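# Lay the towel flat beside the basket on the table

## Task

Get the towel lying flat on the table in a single layer. It must stay at least one finger-width inside the table edge, at least two finger-widths from the basket rim, and more than a hand-width from each arm's column. The basket must end upright with its entire base on the table, no more than three finger-widths from its starting spot, and turned roughly as it was. Then release everything and pull the grippers away. Anything that stays in place only because the robot holds it does not count.

## Robot and tools

Robot: two arms, left_arm and right_arm, each a six-joint arm ending in a parallel two-finger gripper. The fingers extend along the gripper's own +z axis and close along its y axis. The reported hand point (end_effector_position) lies between the finger pads, roughly 1 cm behind the tips. Arm bases in the scene frame: left_arm at (-0.002, +0.322, 0) m, quat_wxyz (+0.998, 0, 0, +0.065); right_arm at (-0.034, -0.244, 0) m, quat_wxyz (+0.999, 0, 0, -0.036). Joint ranges (rad), base to hand: waist -2.618 to 3.054, shoulder 0.000 to 3.142, elbow 0.000 to 3.142, wrist pitch -1.571 to 1.571, wrist yaw -1.571 to 1.571, wrist roll -2.094 to 2.094. Elbows stop just before fully straight.

Frame: a single scene frame is shared by both arms. Its origin is on the tabletop midway between the arms. +z is up, +x reaches out over the table, and left_arm sits on the +y side. The words left and right are arm names only, not image sides. Printed hand positions can be off, more so at long reach.

Row format: every commanded row has 16 numbers. First come left_arm's x, y, z, qw, qx, qy, qz, opening, then the same eight for right_arm. All 16 are needed even when only one arm moves. x, y, z are an absolute target position in metres and the quaternion is an absolute target orientation, w first, both in the scene frame, so together they form a pose. Opening runs from -1 (closed) to +1 (fully open, 0.094 m). To keep an arm's orientation steady, repeat one fixed quaternion in every row rather than copying the slightly drifted value reported back. To park an arm, resend its last reported position and quaternion plus the wanted opening on every call.

execute_actions(actions): actions is a list of up to 15 actions. Each action is a list of up to 15 rows, and each row runs for one control step of 1/30 s. If an action has fewer than 15 rows, its last row repeats to fill the rest. An empty list only returns state and images. An action is rejected for both arms if any target lies more than 0.6 m from that gripper's current position along any of the gripper's own axes. If the first action fails this check against the latest reported state, or any action is malformed, the whole call does nothing.

move(target, speed, blocking): target is a single 16-number row giving absolute poses. Each gripper travels in a straight line toward its pose, and both paths finish together, lasting 0.5 to 10 s (they are cut off at 10 s). speed is the top path speed in m/s, 0.002 to 0.5, default 0.25, and turning is capped at twice that in rad/s. Rotations take the shorter direction. Openings are sent when the move starts. Paths ignore obstacles and the other arm, grippers can lag, wander or overshoot speed (especially near full reach), and faster or deeper contact pushes harder. With blocking=false the call returns after 0.5 s while motion continues; no rows or moves are accepted until a result shows the move has ended, so use wait or stop first. The result adds a move: line giving the ending (done, off_target, moving, held, fault) and any limits. If only one arm is named, the other finished fine. held means a check blocked the final step. limits=paced means the sent pose was clipped. limits=held means some steps were blocked, and the arm may then surge faster than speed. Each gripper's distance from its pose is also listed.

wait(seconds): 0 to 10. Lets time pass with the last commands held, and returns early if a running move finishes. stop(): brakes a running move. Braking needs room, more at higher speed, and the fingers keep moving. zoom_image(camera, region): camera is cam_high, cam_left_wrist or cam_right_wrist. region is [x0, y0, x1, y1] in pixels of that camera's latest image, with the origin at the top-left and at most 504 by 504. read_manual(section): gives only licence texts ("licences"). finished_scene(scene): ends the current scene, given by its number, once the robot has held its last command. It cannot be undone.

Controller behaviour: at every step the commanded pose is clipped to within 70 mm and 16 degrees of the measured pose. Damped inverse kinematics then favours position over orientation. Distant targets therefore take several actions, and after each action the arm advances only to its last clipped pose. Joint friction can leave the hand up to about 31 mm short, and very small commands may not move it at all. "Hand target" lines show where each arm is currently being driven. A "pose unreachable" line means the clearance check changed or blocked that arm's command.

Gripping: grip_measured uses the same scale as the opening command, and each gripper's reading can be off by about 1 mm. To hold something, command an opening below grip_measured: about 0.03 lower holds firmly, less lower holds gently. Pads press about 50 to 62 N at most, less on very thin parts such as cloth under 2 mm, and can spike at first contact.

Results: a state line gives each gripper's position and quaternion, followed by joint positions (the last value is the finger opening in metres), joint torques (with offsets and noise), and images from cam_high, cam_left_wrist and cam_right_wrist, each 504x504, in that order. Camera calibration (K, distortion, T_world_to_cam) is provided and may be off by a few degrees or millimetres. FAULT or OVER-TEMPERATURE FAULT lines mean an arm has stopped. MOTOR HOT appears from 75 °C, the arm halts at 90 °C, and at 100 °C it goes limp and falls, so avoid long heavy holds. The robot keeps its last command while you compose a reply.

Avoid: knocking or placing anything off the table, collisions or hard pressing between the arms, drops, slams and hard shoves, and tipping or dragging the basket. Brief tugs on held items may occur. Before finishing, open both grippers and lift them clear.

Each tool is called in YAML: its name, and indented under it one key for each argument.

## Session

execute_actions:
  actions: []

Scene clock: 0.00 s.
left_arm: end_effector_position=(+0.0340, +0.6880, +0.2844) grip_measured=+1.000 end_effector_quat_wxyz=(-0.066, +0.017, +0.854, +0.516) | right_arm: end_effector_position=(+0.1441, -0.5268, +0.1217) grip_measured=+1.000 end_effector_quat_wxyz=(+0.117, +0.498, +0.809, +0.289)
Joint positions: left_arm=[ 1.201  1.133  1.077 -0.446 -0.306  1.555  0.094] | right_arm=[-1.226  1.975  1.637 -1.488 -0.588 -0.27   0.094]
Joint velocities: left_arm=[-0.002  0.012 -0.002 -0.007 -0.007 -0.051  0.   ] | right_arm=[-0.012  0.007  0.012 -0.095  0.022 -0.022  0.   ]
Joint torques (N m, as the arm reports them, + toward a larger angle): no reading
Motor temperatures (°C, as the motors report them): left_arm=[24 22 22 21 23 25] | right_arm=[25 21 24 23 23 23]
Hand target (left_arm): +0.034, +0.688, +0.284; -0.066, +0.017, +0.854, +0.516
Hand target (right_arm): +0.144, -0.527, +0.122; +0.117, +0.498, +0.809, +0.289

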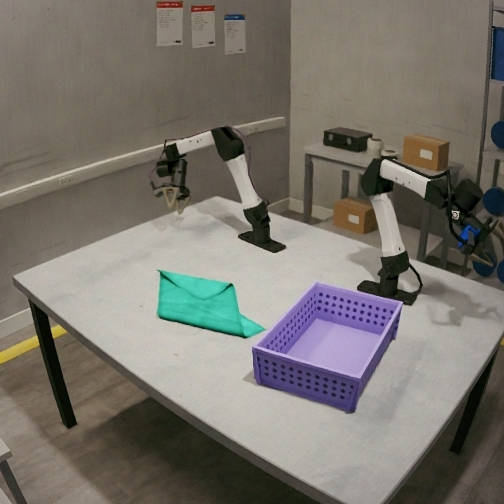

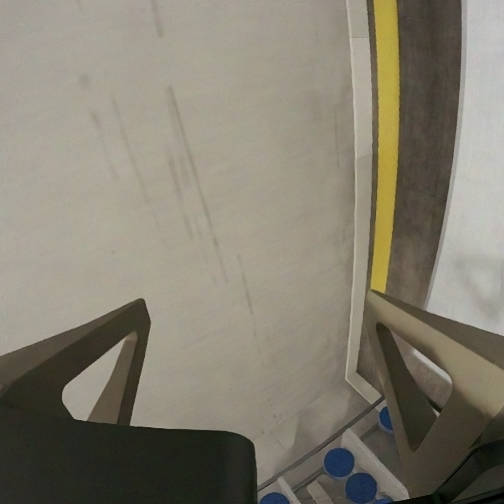

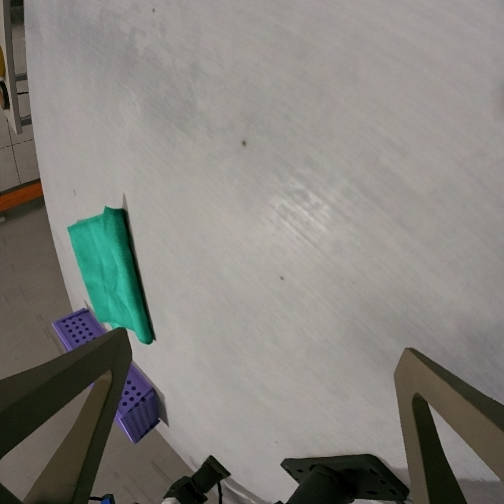

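zoom_image:
  camera: "cam_high"
  region: [130, 240, 290, 360]

Region (130, 240, 290, 360) of cam_high's 504x504 image, scaled by 3.150, with more detail than that image has; it fills the top 378 rows of this view, and the rest is white.

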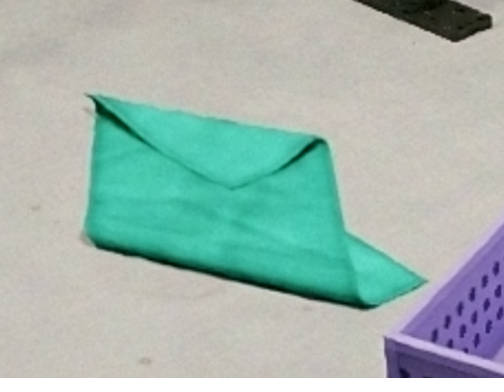

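move:
  target: [0.4,-0.03,0.12,0,-0.3,0.954,0,0.0,0.39,-0.29,0.12,0,0,1,0,0.0]

Scene clock: 25.13 s.
left_arm: end_effector_position=(+0.3956, -0.0327, +0.1192) grip_measured=+0.003 end_effector_quat_wxyz=(+0.053, -0.300, +0.946, -0.107) | right_arm: end_effector_position=(+0.3839, -0.2888, +0.1183) grip_measured=+0.003 end_effector_quat_wxyz=(-0.004, +0.004, +1.000, +0.003)
Joint positions: left_arm=[-0.852  2.62   2.846 -1.558  0.02  -1.338  0.047] | right_arm=[-0.037  2.19   2.092 -1.482 -0.006 -0.101  0.047]
Joint velocities: left_arm=[-0.002 -0.002 -0.007  0.022  0.051  0.022 -0.002] | right_arm=[-0.007 -0.007  0.002  0.007 -0.051 -0.007  0.   ]
Joint torques (N m, as the arm reports them, + toward a larger angle): left_arm=[ -0.54 -14.27   8.12   0.72  -0.1   -0.04] | right_arm=[  0.29 -10.5   10.     0.28   0.2   -0.04]
Motor temperatures (°C, as the motors report them): left_arm=[24 23 26 25 23 25] | right_arm=[25 26 26 23 23 23]
Hand target (left_arm): +0.394, -0.037, +0.117; +0.049, -0.301, +0.946, -0.110
Hand target (right_arm): +0.386, -0.290, +0.119; -0.006, -0.001, +1.000, -0.001
Off the commanded pose (left_arm): 0.005 m, 14 deg.
Off the commanded pose (right_arm): 0.006 m, 1 deg.
joint sent to its limit (left arm) — the command would take joint 4 (wrist pitch) past its lower limit, so that joint was sent only as far as its limit.
move: off_target (left_arm); limits=paced
camera_calibration (this result's frames):
cam_left_wrist: T_world_to_cam=[[0.509471, -0.834027, 0.211748, -0.247031], [-0.819526, -0.395278, 0.41489, 0.289366], [-0.26233, -0.384907, -0.884889, 0.316802], [0, 0, 0, 1]] pos_world=[0.446105, 0.0302887, 0.212588]
cam_right_wrist: T_world_to_cam=[[0.0465443, -0.99497, -0.0887083, -0.287422], [-0.889236, -0.0817267, 0.450089, 0.301266], [-0.455075, 0.0579335, -0.888566, 0.384757], [0, 0, 0, 1]] pos_world=[0.456368, -0.283645, 0.180789]

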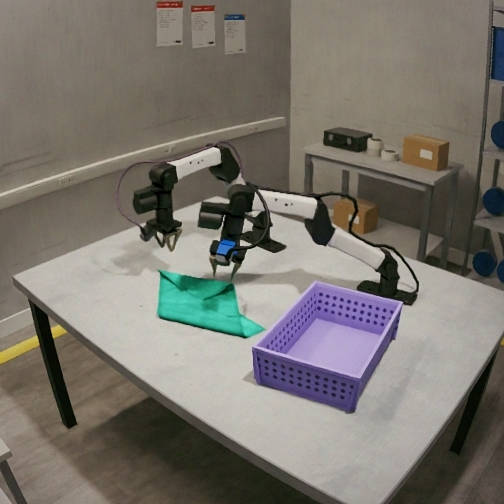

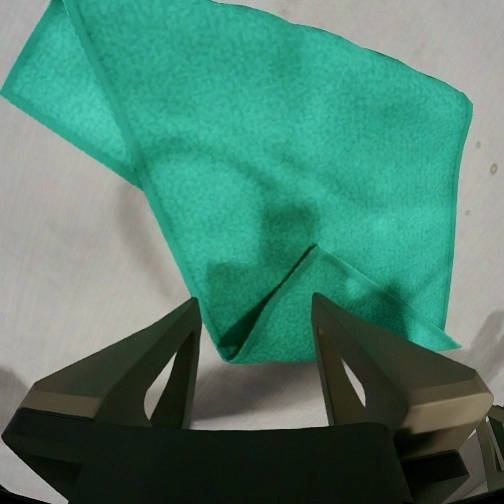

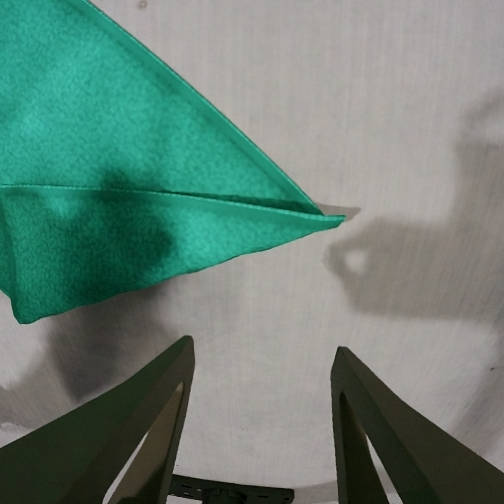

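move:
  target: [0.2,0.25,0.25,0,-0.3,0.954,0,0.0,0.39,-0.12,0.10,0,0,1,0,0.0]

Scene clock: 38.90 s.
left_arm: end_effector_position=(+0.2067, +0.2487, +0.2530) grip_measured=+0.003 end_effector_quat_wxyz=(+0.120, -0.296, +0.944, -0.088) | right_arm: end_effector_position=(+0.3828, -0.1220, +0.0989) grip_measured=+0.003 end_effector_quat_wxyz=(-0.008, -0.004, +1.000, -0.001)
Joint positions: left_arm=[-0.469  1.223  1.507 -1.556 -0.003 -0.945  0.047] | right_arm=[ 0.355  2.259  2.128 -1.454 -0.003  0.275  0.047]
Joint velocities: left_arm=[-0.002 -0.007 -0.012 -0.037  0.037  0.022  0.   ] | right_arm=[ 0.002  0.017  0.007 -0.007  0.037  0.007 -0.001]
Joint torques (N m, as the arm reports them, + toward a larger angle): left_arm=[ 0.69 -3.7   5.14  0.85 -0.25  0.1 ] | right_arm=[  0.22 -11.13   9.99   0.5    0.21   0.2 ]
Motor temperatures (°C, as the motors report them): left_arm=[24 28 26 24 23 25] | right_arm=[25 28 28 23 23 23]
Hand target (left_arm): +0.203, +0.254, +0.248; +0.114, -0.298, +0.945, -0.078
Hand target (right_arm): +0.389, -0.121, +0.100; +0.000, -0.000, +1.000, -0.002
Off the commanded pose (left_arm): 0.007 m, 17 deg; orientation clipped at the last step of the last action.
Off the commanded pose (right_arm): 0.008 m, 1 deg.
joint sent to its limit (left arm) — the command would take joint 4 (wrist pitch) past its lower limit, so that joint was sent only as far as its limit.
move: off_target (left_arm); limits=paced
camera_calibration (this result's frames):
cam_left_wrist: T_world_to_cam=[[0.492397, -0.845434, 0.20685, 0.0631968], [-0.857164, -0.429788, 0.283818, 0.239784], [-0.151048, -0.317055, -0.936301, 0.467123], [0, 0, 0, 1]] pos_world=[0.244974, 0.304589, 0.356241]
cam_right_wrist: T_world_to_cam=[[0.0619735, -0.994735, -0.0816158, -0.129719], [-0.884816, -0.0925923, 0.456648, 0.319027], [-0.461801, 0.0439149, -0.885896, 0.357899], [0, 0, 0, 1]] pos_world=[0.455598, -0.115214, 0.160791]

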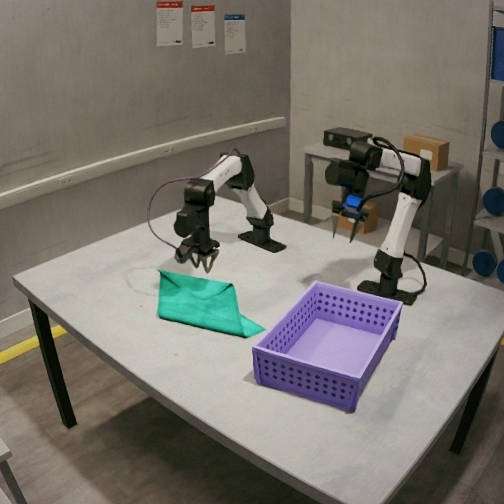

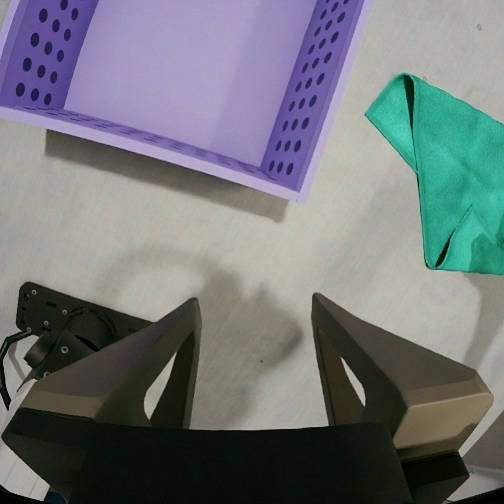

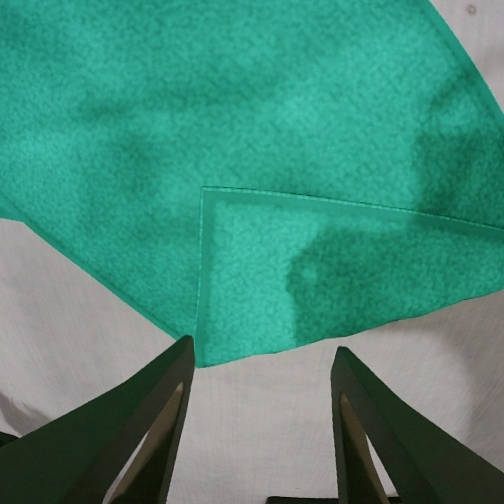

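move:
  target: [0.2,0.25,0.25,0.12,-0.3,0.944,-0.09,0.0,0.395,-0.08,0.012,0,0,1,0,-0.3]
  speed: 0.1

move:
  target: [0.2,0.25,0.25,0.12,-0.3,0.944,-0.09,0.0,0.395,-0.08,0.012,0,0,1,0,-1]

move:
  target: [0.2,0.25,0.25,0.12,-0.3,0.944,-0.09,0.0,0.33,-0.11,0.1,0,0,1,0,-1]
  speed: 0.1

Scene clock: 47.27 s.
left_arm: end_effector_position=(+0.2067, +0.2488, +0.2530) grip_measured=+0.003 end_effector_quat_wxyz=(+0.120, -0.298, +0.943, -0.088) | right_arm: end_effector_position=(+0.3973, -0.0811, +0.0218) grip_measured=-0.297 end_effector_quat_wxyz=(+0.004, -0.002, +1.000, +0.003)
Joint positions: left_arm=[-0.469  1.223  1.507 -1.556 -0.004 -0.95   0.047] | right_arm=[ 0.431  2.367  2.007 -1.201 -0.003  0.356  0.033]
Joint velocities: left_arm=[-0.017  0.012 -0.017 -0.051 -0.037 -0.037 -0.001] | right_arm=[-0.012  0.007  0.017 -0.022 -0.022  0.022  0.   ]
Joint torques (N m, as the arm reports them, + toward a larger angle): left_arm=[-0.37 -5.56  4.42  0.94 -0.17 -0.08] | right_arm=[  0.95 -12.28   5.73   0.79   0.16   0.17]
Motor temperatures (°C, as the motors report them): left_arm=[24 28 26 24 23 25] | right_arm=[25 29 28 23 23 23]
Hand target (left_arm): +0.200, +0.250, +0.250; +0.120, -0.299, +0.942, -0.090
Hand target (right_arm): +0.395, -0.080, +0.012; -0.000, -0.000, +1.000, -0.001
Off the commanded pose (left_arm): 0.007 m, 0 deg.
Off the commanded pose (right_arm): 0.010 m, 1 deg.
move: done
camera_calibration (this result's frames):
cam_left_wrist: T_world_to_cam=[[0.496879, -0.842616, 0.207629, 0.0614139], [-0.854802, -0.433926, 0.284643, 0.240161], [-0.149749, -0.318915, -0.935878, 0.467233], [0, 0, 0, 1]] pos_world=[0.244743, 0.304968, 0.356162]
cam_right_wrist: T_world_to_cam=[[0.0593585, -0.994387, -0.0875864, -0.0950652], [-0.895483, -0.0918157, 0.435523, 0.375554], [-0.44112, 0.0525801, -0.895907, 0.287231], [0, 0, 0, 1]] pos_world=[0.468649, -0.0751524, 0.0854434]

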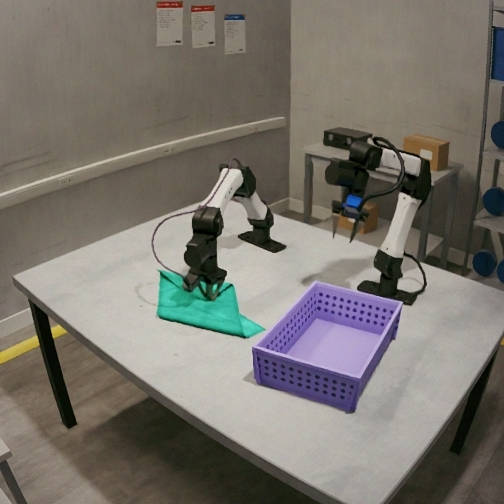

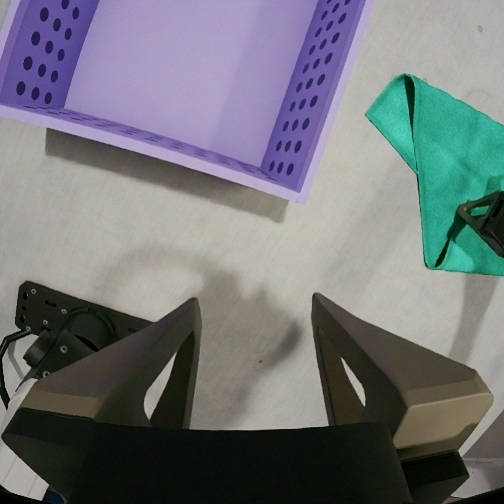

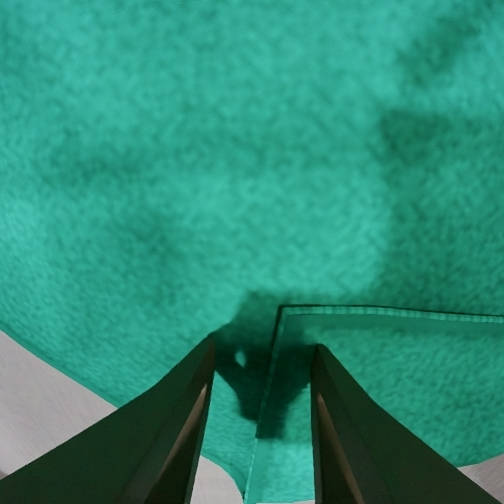

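Scene clock: 47.97 s.
left_arm: end_effector_position=(+0.2067, +0.2488, +0.2530) grip_measured=+0.003 end_effector_quat_wxyz=(+0.120, -0.298, +0.943, -0.088) | right_arm: end_effector_position=(+0.3975, -0.0811, +0.0218) grip_measured=-0.995 end_effector_quat_wxyz=(+0.004, -0.002, +1.000, +0.003)
Joint positions: left_arm=[-0.469  1.223  1.507 -1.556 -0.004 -0.95   0.047] | right_arm=[ 0.431  2.367  2.007 -1.2   -0.003  0.356  0.   ]
Joint velocities: left_arm=[-0.002  0.007  0.002 -0.022 -0.037  0.022 -0.   ] | right_arm=[-0.002 -0.002  0.012 -0.066 -0.037 -0.022 -0.002]
Joint torques (N m, as the arm reports them, + toward a larger angle): left_arm=[-0.36 -5.58  4.4   0.94 -0.17 -0.07] | right_arm=[  0.6  -12.54   5.7    0.84   0.12   0.19]
Motor temperatures (°C, as the motors report them): left_arm=[24 28 26 24 23 25] | right_arm=[25 30 28 23 23 23]
Hand target (left_arm): +0.200, +0.250, +0.250; +0.120, -0.299, +0.942, -0.090
Hand target (right_arm): +0.395, -0.080, +0.012; -0.000, -0.000, +1.000, +0.000
Off the commanded pose (left_arm): 0.007 m, 0 deg.
Off the commanded pose (right_arm): 0.010 m, 1 deg.
move: done
camera_calibration (this result's frames):
cam_left_wrist: T_world_to_cam=[[0.496879, -0.842616, 0.207629, 0.0614139], [-0.854802, -0.433926, 0.284643, 0.240161], [-0.149749, -0.318915, -0.935878, 0.467233], [0, 0, 0, 1]] pos_world=[0.244743, 0.304968, 0.356162]
cam_right_wrist: T_world_to_cam=[[0.0590416, -0.994386, -0.0878146, -0.0948786], [-0.895828, -0.0915924, 0.434861, 0.375887], [-0.440462, 0.0529919, -0.896206, 0.287085], [0, 0, 0, 1]] pos_world=[0.468782, -0.0751308, 0.0854975]

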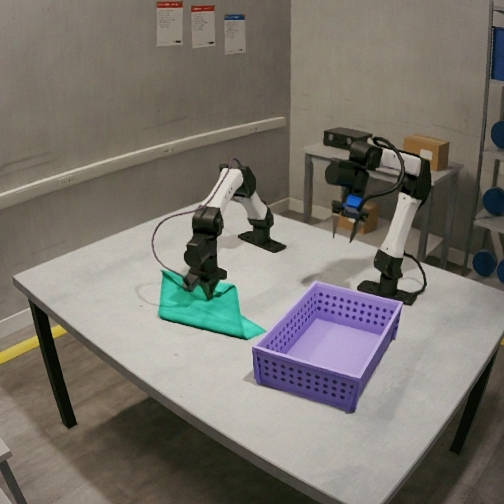

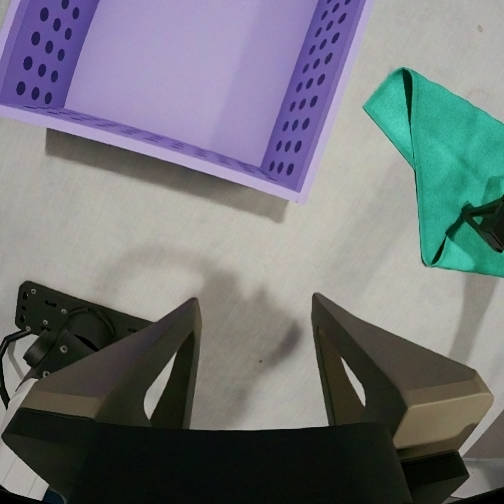

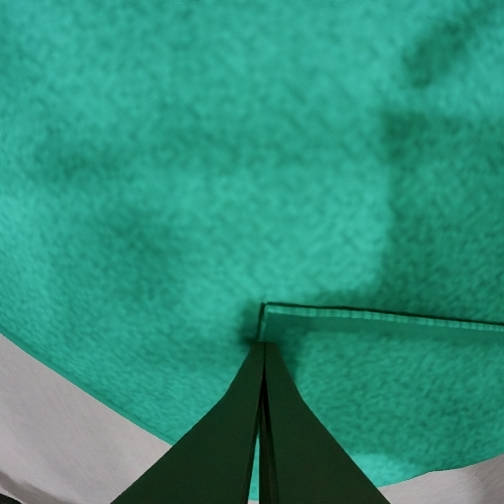

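Scene clock: 49.43 s.
left_arm: end_effector_position=(+0.2067, +0.2488, +0.2530) grip_measured=+0.003 end_effector_quat_wxyz=(+0.120, -0.298, +0.943, -0.088) | right_arm: end_effector_position=(+0.3393, -0.1030, +0.1051) grip_measured=-0.995 end_effector_quat_wxyz=(+0.017, -0.002, +1.000, +0.008)
Joint positions: left_arm=[-0.469  1.223  1.507 -1.556 -0.004 -0.951  0.047] | right_arm=[ 0.431  2.035  1.799 -1.298 -0.003  0.356  0.   ]
Joint velocities: left_arm=[ 0.012  0.002 -0.007 -0.007  0.007  0.037  0.   ] | right_arm=[-0.002 -0.012  0.002  0.022  0.022 -0.007 -0.   ]
Joint torques (N m, as the arm reports them, + toward a larger angle): left_arm=[-0.34 -5.56  4.42  0.94 -0.17 -0.07] | right_arm=[ -0.35 -11.21   5.28   0.51   0.13   0.05]
Motor temperatures (°C, as the motors report them): left_arm=[24 28 26 24 23 25] | right_arm=[25 30 28 23 23 23]
Hand target (left_arm): +0.200, +0.250, +0.250; +0.120, -0.300, +0.942, -0.090
Hand target (right_arm): +0.330, -0.110, +0.100; +0.000, -0.000, +1.000, +0.000
Off the commanded pose (left_arm): 0.007 m, 0 deg.
Off the commanded pose (right_arm): 0.013 m, 2 deg.
move: off_target (right_arm)
camera_calibration (this result's frames):
cam_left_wrist: T_world_to_cam=[[0.497194, -0.842413, 0.207701, 0.0612801], [-0.854634, -0.434207, 0.28472, 0.240177], [-0.149667, -0.319069, -0.935839, 0.467245], [0, 0, 0, 1]] pos_world=[0.244726, 0.304993, 0.356155]
cam_right_wrist: T_world_to_cam=[[0.0613684, -0.993509, -0.095778, -0.105771], [-0.90655, -0.0956308, 0.411124, 0.291308], [-0.417614, 0.0615975, -0.906534, 0.331479], [0, 0, 0, 1]] pos_world=[0.409006, -0.097645, 0.170603]

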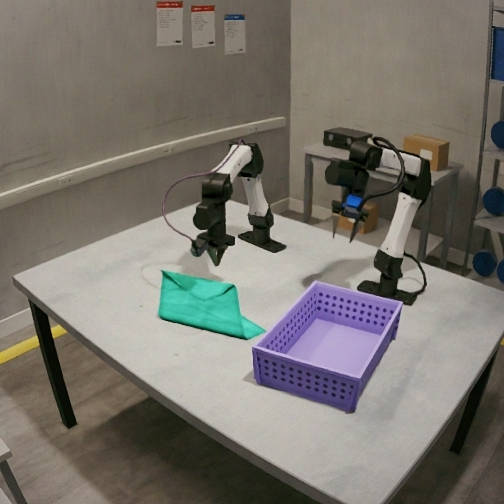

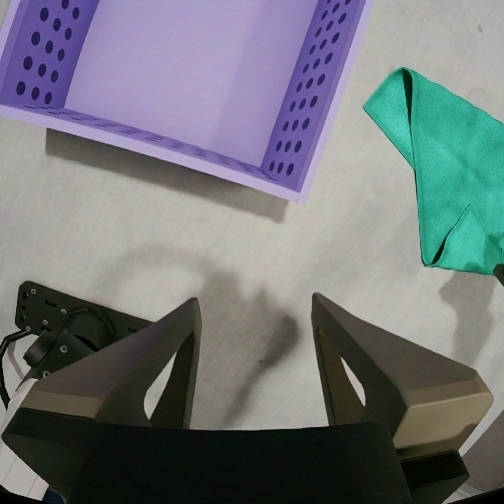

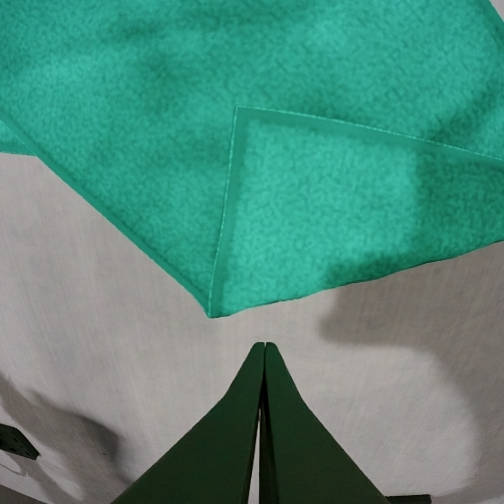

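move:
  target: [0.2,0.25,0.25,0.12,-0.3,0.944,-0.09,0.0,0.39,-0.092,0.0,0,0,1,0,-0.2]
  speed: 0.1

move:
  target: [0.2,0.25,0.25,0.12,-0.3,0.944,-0.09,0.0,0.39,-0.092,0.0,0,0,1,0,-1]

move:
  target: [0.2,0.25,0.25,0.12,-0.3,0.944,-0.09,0.0,0.33,-0.11,0.1,0,0,1,0,-1]
  speed: 0.1

Scene clock: 57.47 s.
left_arm: end_effector_position=(+0.2067, +0.2488, +0.2530) grip_measured=+0.003 end_effector_quat_wxyz=(+0.120, -0.298, +0.943, -0.088) | right_arm: end_effector_position=(+0.3781, -0.0913, +0.0179) grip_measured=-0.203 end_effector_quat_wxyz=(-0.005, +0.001, +1.000, -0.001)
Joint positions: left_arm=[-0.469  1.223  1.507 -1.556 -0.004 -0.951  0.047] | right_arm=[ 0.426  2.293  1.863 -1.15  -0.002  0.356  0.037]
Joint velocities: left_arm=[ 0.002 -0.007  0.002 -0.051  0.022 -0.022 -0.   ] | right_arm=[-0.012  0.012 -0.002  0.051 -0.007 -0.007  0.   ]
Joint torques (N m, as the arm reports them, + toward a larger angle): left_arm=[-0.35 -5.53  4.43  0.94 -0.17 -0.07] | right_arm=[-0.32 -8.83  8.87  1.06  0.1  -0.06]
Motor temperatures (°C, as the motors report them): left_arm=[24 27 26 24 23 25] | right_arm=[25 30 28 23 23 23]
Hand target (left_arm): +0.200, +0.250, +0.250; +0.120, -0.299, +0.942, -0.090
Hand target (right_arm): +0.389, -0.092, +0.001; -0.000, +0.000, +1.000, +0.000
Off the commanded pose (left_arm): 0.007 m, 0 deg.
Off the commanded pose (right_arm): 0.022 m, 1 deg.
move: off_target (right_arm)
camera_calibration (this result's frames):
cam_left_wrist: T_world_to_cam=[[0.497194, -0.842413, 0.207701, 0.0612801], [-0.854634, -0.434207, 0.28472, 0.240177], [-0.149667, -0.319069, -0.935839, 0.467245], [0, 0, 0, 1]] pos_world=[0.244726, 0.304993, 0.356155]
cam_right_wrist: T_world_to_cam=[[0.0521948, -0.995358, -0.0808561, -0.10186], [-0.888234, -0.083277, 0.451781, 0.356854], [-0.456417, 0.0482385, -0.888457, 0.281001], [0, 0, 0, 1]] pos_world=[0.45054, -0.0852241, 0.0802014]

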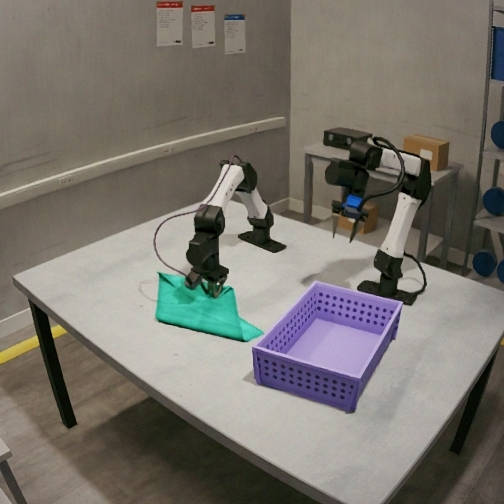

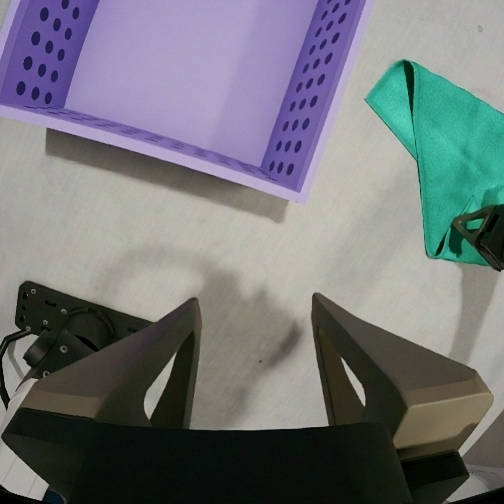

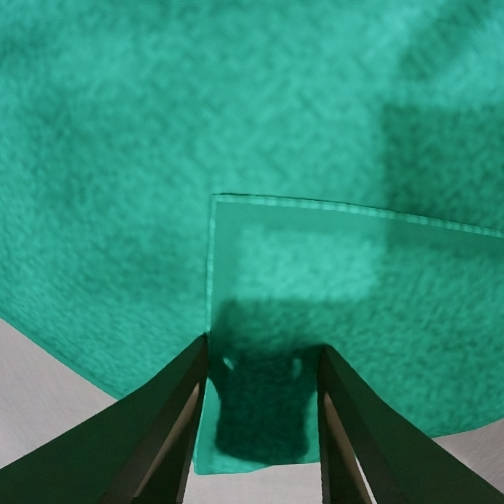

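Scene clock: 58.17 s.
left_arm: end_effector_position=(+0.2067, +0.2488, +0.2530) grip_measured=+0.003 end_effector_quat_wxyz=(+0.120, -0.298, +0.943, -0.088) | right_arm: end_effector_position=(+0.3788, -0.0923, +0.0179) grip_measured=-0.968 end_effector_quat_wxyz=(-0.003, +0.001, +1.000, -0.003)
Joint positions: left_arm=[-0.469  1.223  1.507 -1.556 -0.004 -0.951  0.047] | right_arm=[ 0.425  2.293  1.863 -1.148  0.003  0.355  0.002]
Joint velocities: left_arm=[ 0.017 -0.002  0.002 -0.051  0.007  0.022  0.   ] | right_arm=[ 0.002 -0.007  0.002 -0.007 -0.051 -0.022 -0.   ]
Joint torques (N m, as the arm reports them, + toward a larger angle): left_arm=[-0.35 -5.56  4.43  0.94 -0.16 -0.06] | right_arm=[-0.55 -8.84  8.77  1.04  0.05 -0.04]
Motor temperatures (°C, as the motors report them): left_arm=[24 27 26 24 23 25] | right_arm=[25 30 28 23 23 23]
Hand target (left_arm): +0.200, +0.250, +0.250; +0.120, -0.299, +0.942, -0.090
Hand target (right_arm): +0.389, -0.092, +0.000; -0.000, +0.000, +1.000, -0.000
Off the commanded pose (left_arm): 0.007 m, 0 deg.
Off the commanded pose (right_arm): 0.021 m, 1 deg.
move: off_target (right_arm)
camera_calibration (this result's frames):
cam_left_wrist: T_world_to_cam=[[0.497194, -0.842413, 0.207701, 0.0612801], [-0.854634, -0.434207, 0.28472, 0.240177], [-0.149667, -0.319069, -0.935839, 0.467245], [0, 0, 0, 1]] pos_world=[0.244726, 0.304993, 0.356155]
cam_right_wrist: T_world_to_cam=[[0.0524878, -0.99568, -0.076594, -0.103096], [-0.889648, -0.0814629, 0.449321, 0.358199], [-0.45362, 0.0445579, -0.890081, 0.280024], [0, 0, 0, 1]] pos_world=[0.451107, -0.0859482, 0.0804007]

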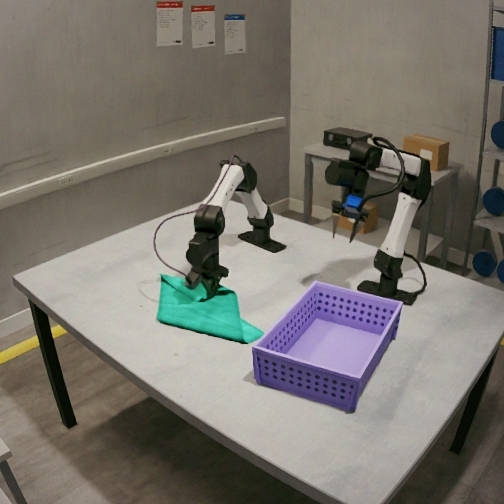

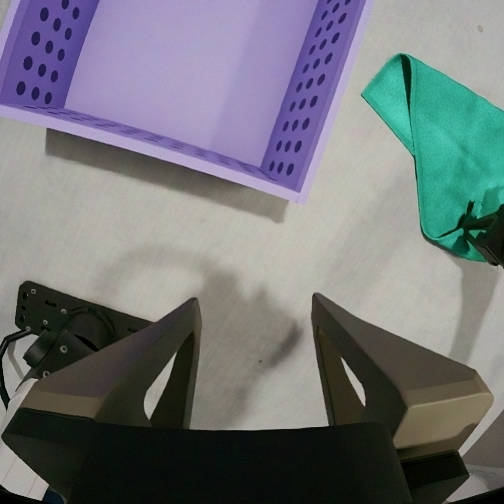

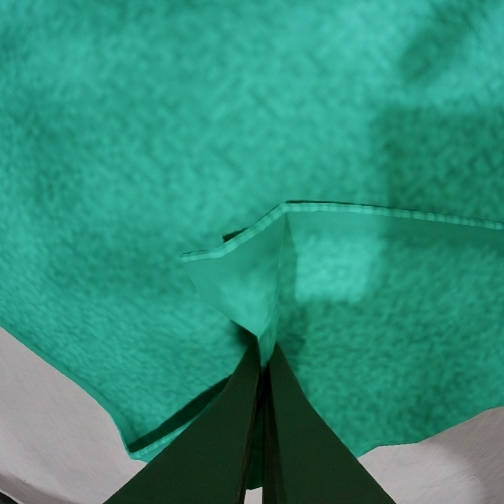

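Scene clock: 59.57 s.
left_arm: end_effector_position=(+0.2067, +0.2488, +0.2530) grip_measured=+0.003 end_effector_quat_wxyz=(+0.120, -0.298, +0.943, -0.088) | right_arm: end_effector_position=(+0.3407, -0.1063, +0.1044) grip_measured=-0.968 end_effector_quat_wxyz=(+0.018, +0.001, +1.000, +0.005)
Joint positions: left_arm=[-0.469  1.223  1.507 -1.556 -0.004 -0.951  0.047] | right_arm=[ 0.425  2.035  1.797 -1.296  0.003  0.355  0.002]
Joint velocities: left_arm=[-0.012  0.002  0.012  0.007 -0.051 -0.007 -0.002] | right_arm=[-0.012 -0.002 -0.007  0.066 -0.051 -0.051 -0.   ]
Joint torques (N m, as the arm reports them, + toward a larger angle): left_arm=[-0.37 -5.56  4.43  0.94 -0.18 -0.07] | right_arm=[  0.3  -11.37   5.22   0.42   0.1    0.03]
Motor temperatures (°C, as the motors report them): left_arm=[24 27 26 24 23 25] | right_arm=[25 31 28 23 23 23]
Hand target (left_arm): +0.200, +0.250, +0.250; +0.120, -0.299, +0.942, -0.090
Hand target (right_arm): +0.330, -0.110, +0.100; +0.000, +0.000, +1.000, +0.000
Off the commanded pose (left_arm): 0.007 m, 0 deg.
Off the commanded pose (right_arm): 0.012 m, 2 deg.
move: off_target (right_arm)
camera_calibration (this result's frames):
cam_left_wrist: T_world_to_cam=[[0.497194, -0.842413, 0.207701, 0.0612801], [-0.854634, -0.434207, 0.28472, 0.240177], [-0.149667, -0.319069, -0.935839, 0.467245], [0, 0, 0, 1]] pos_world=[0.244726, 0.304993, 0.356155]
cam_right_wrist: T_world_to_cam=[[0.0560341, -0.99437, -0.0899324, -0.108164], [-0.907942, -0.0882182, 0.409705, 0.293923], [-0.415332, 0.0586959, -0.907774, 0.330647], [0, 0, 0, 1]] pos_world=[0.410254, -0.101033, 0.170003]

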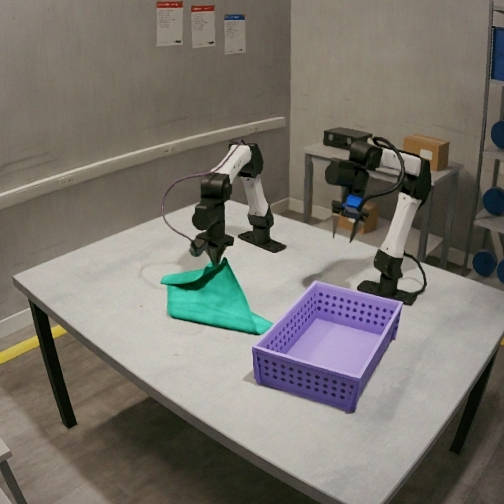

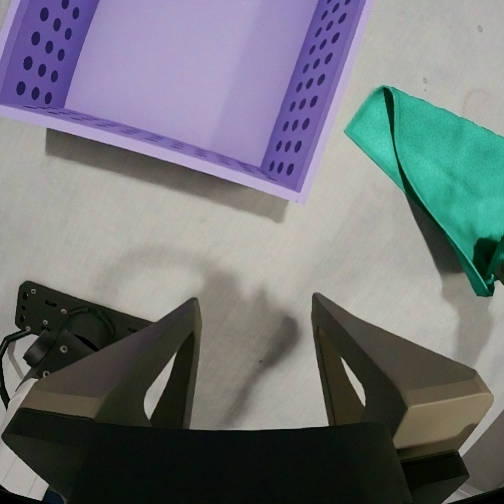

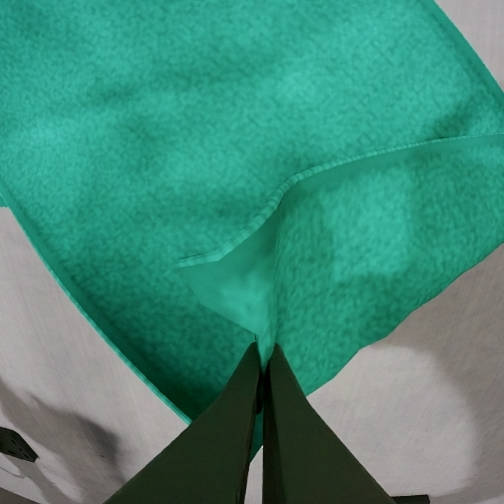

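move:
  target: [0.33,0.1,0.15,0,0.3,0.954,0,-0.2,0.27,-0.2,0.1,0,0,1,0,-1]
  speed: 0.12

Scene clock: 71.30 s.
left_arm: end_effector_position=(+0.3317, +0.1000, +0.1522) grip_measured=-0.197 end_effector_quat_wxyz=(+0.008, +0.291, +0.957, -0.007) | right_arm: end_effector_position=(+0.2743, -0.1978, +0.1020) grip_measured=-0.968 end_effector_quat_wxyz=(-0.001, +0.001, +1.000, -0.002)
Joint positions: left_arm=[-0.713  2.082  2.058 -1.527  0.009  0.007  0.038] | right_arm=[ 0.222  1.731  1.386 -1.23   0.003  0.153  0.002]
Joint velocities: left_arm=[-0.012 -0.002 -0.017  0.081  0.066 -0.007 -0.001] | right_arm=[ 0.002  0.012  0.002 -0.037 -0.007  0.007  0.   ]
Joint torques (N m, as the arm reports them, + toward a larger angle): left_arm=[ -1.09 -10.21   8.26   0.27  -0.2    0.07] | right_arm=[-0.24 -8.85  5.52  0.71  0.02 -0.07]
Motor temperatures (°C, as the motors report them): left_arm=[24 27 26 24 23 25] | right_arm=[25 31 28 23 23 23]
Hand target (left_arm): +0.329, +0.097, +0.150; -0.000, +0.300, +0.954, -0.001
Hand target (right_arm): +0.271, -0.200, +0.100; -0.001, -0.000, +1.000, +0.001
Off the commanded pose (left_arm): 0.003 m, 2 deg.
Off the commanded pose (right_arm): 0.005 m, 0 deg.
move: done
camera_calibration (this result's frames):
cam_left_wrist: T_world_to_cam=[[-0.605676, -0.795616, -0.0122639, 0.28935], [-0.713319, 0.536068, 0.45145, 0.141913], [-0.352607, 0.282181, -0.892212, 0.344653], [0, 0, 0, 1]] pos_world=[0.398009, 0.0568824, 0.246985]
cam_right_wrist: T_world_to_cam=[[0.0527892, -0.995506, -0.0786237, -0.196072], [-0.891409, -0.0824648, 0.445634, 0.219471], [-0.450115, 0.0465612, -0.891756, 0.311783], [0, 0, 0, 1]] pos_world=[0.346327, -0.191609, 0.164814]

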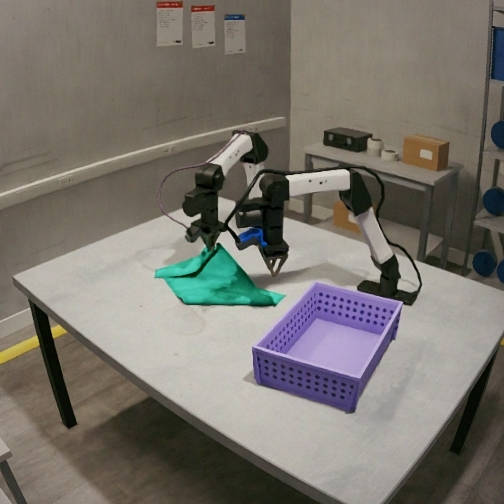

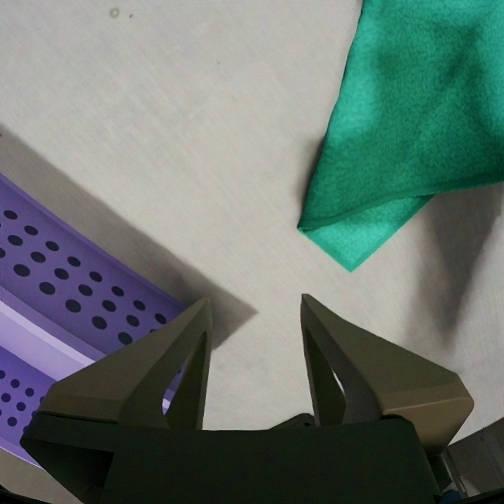

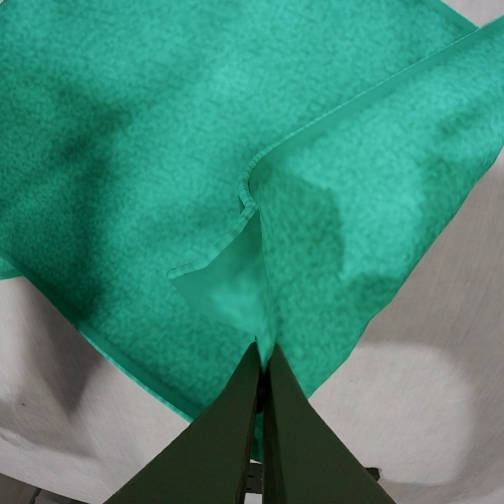

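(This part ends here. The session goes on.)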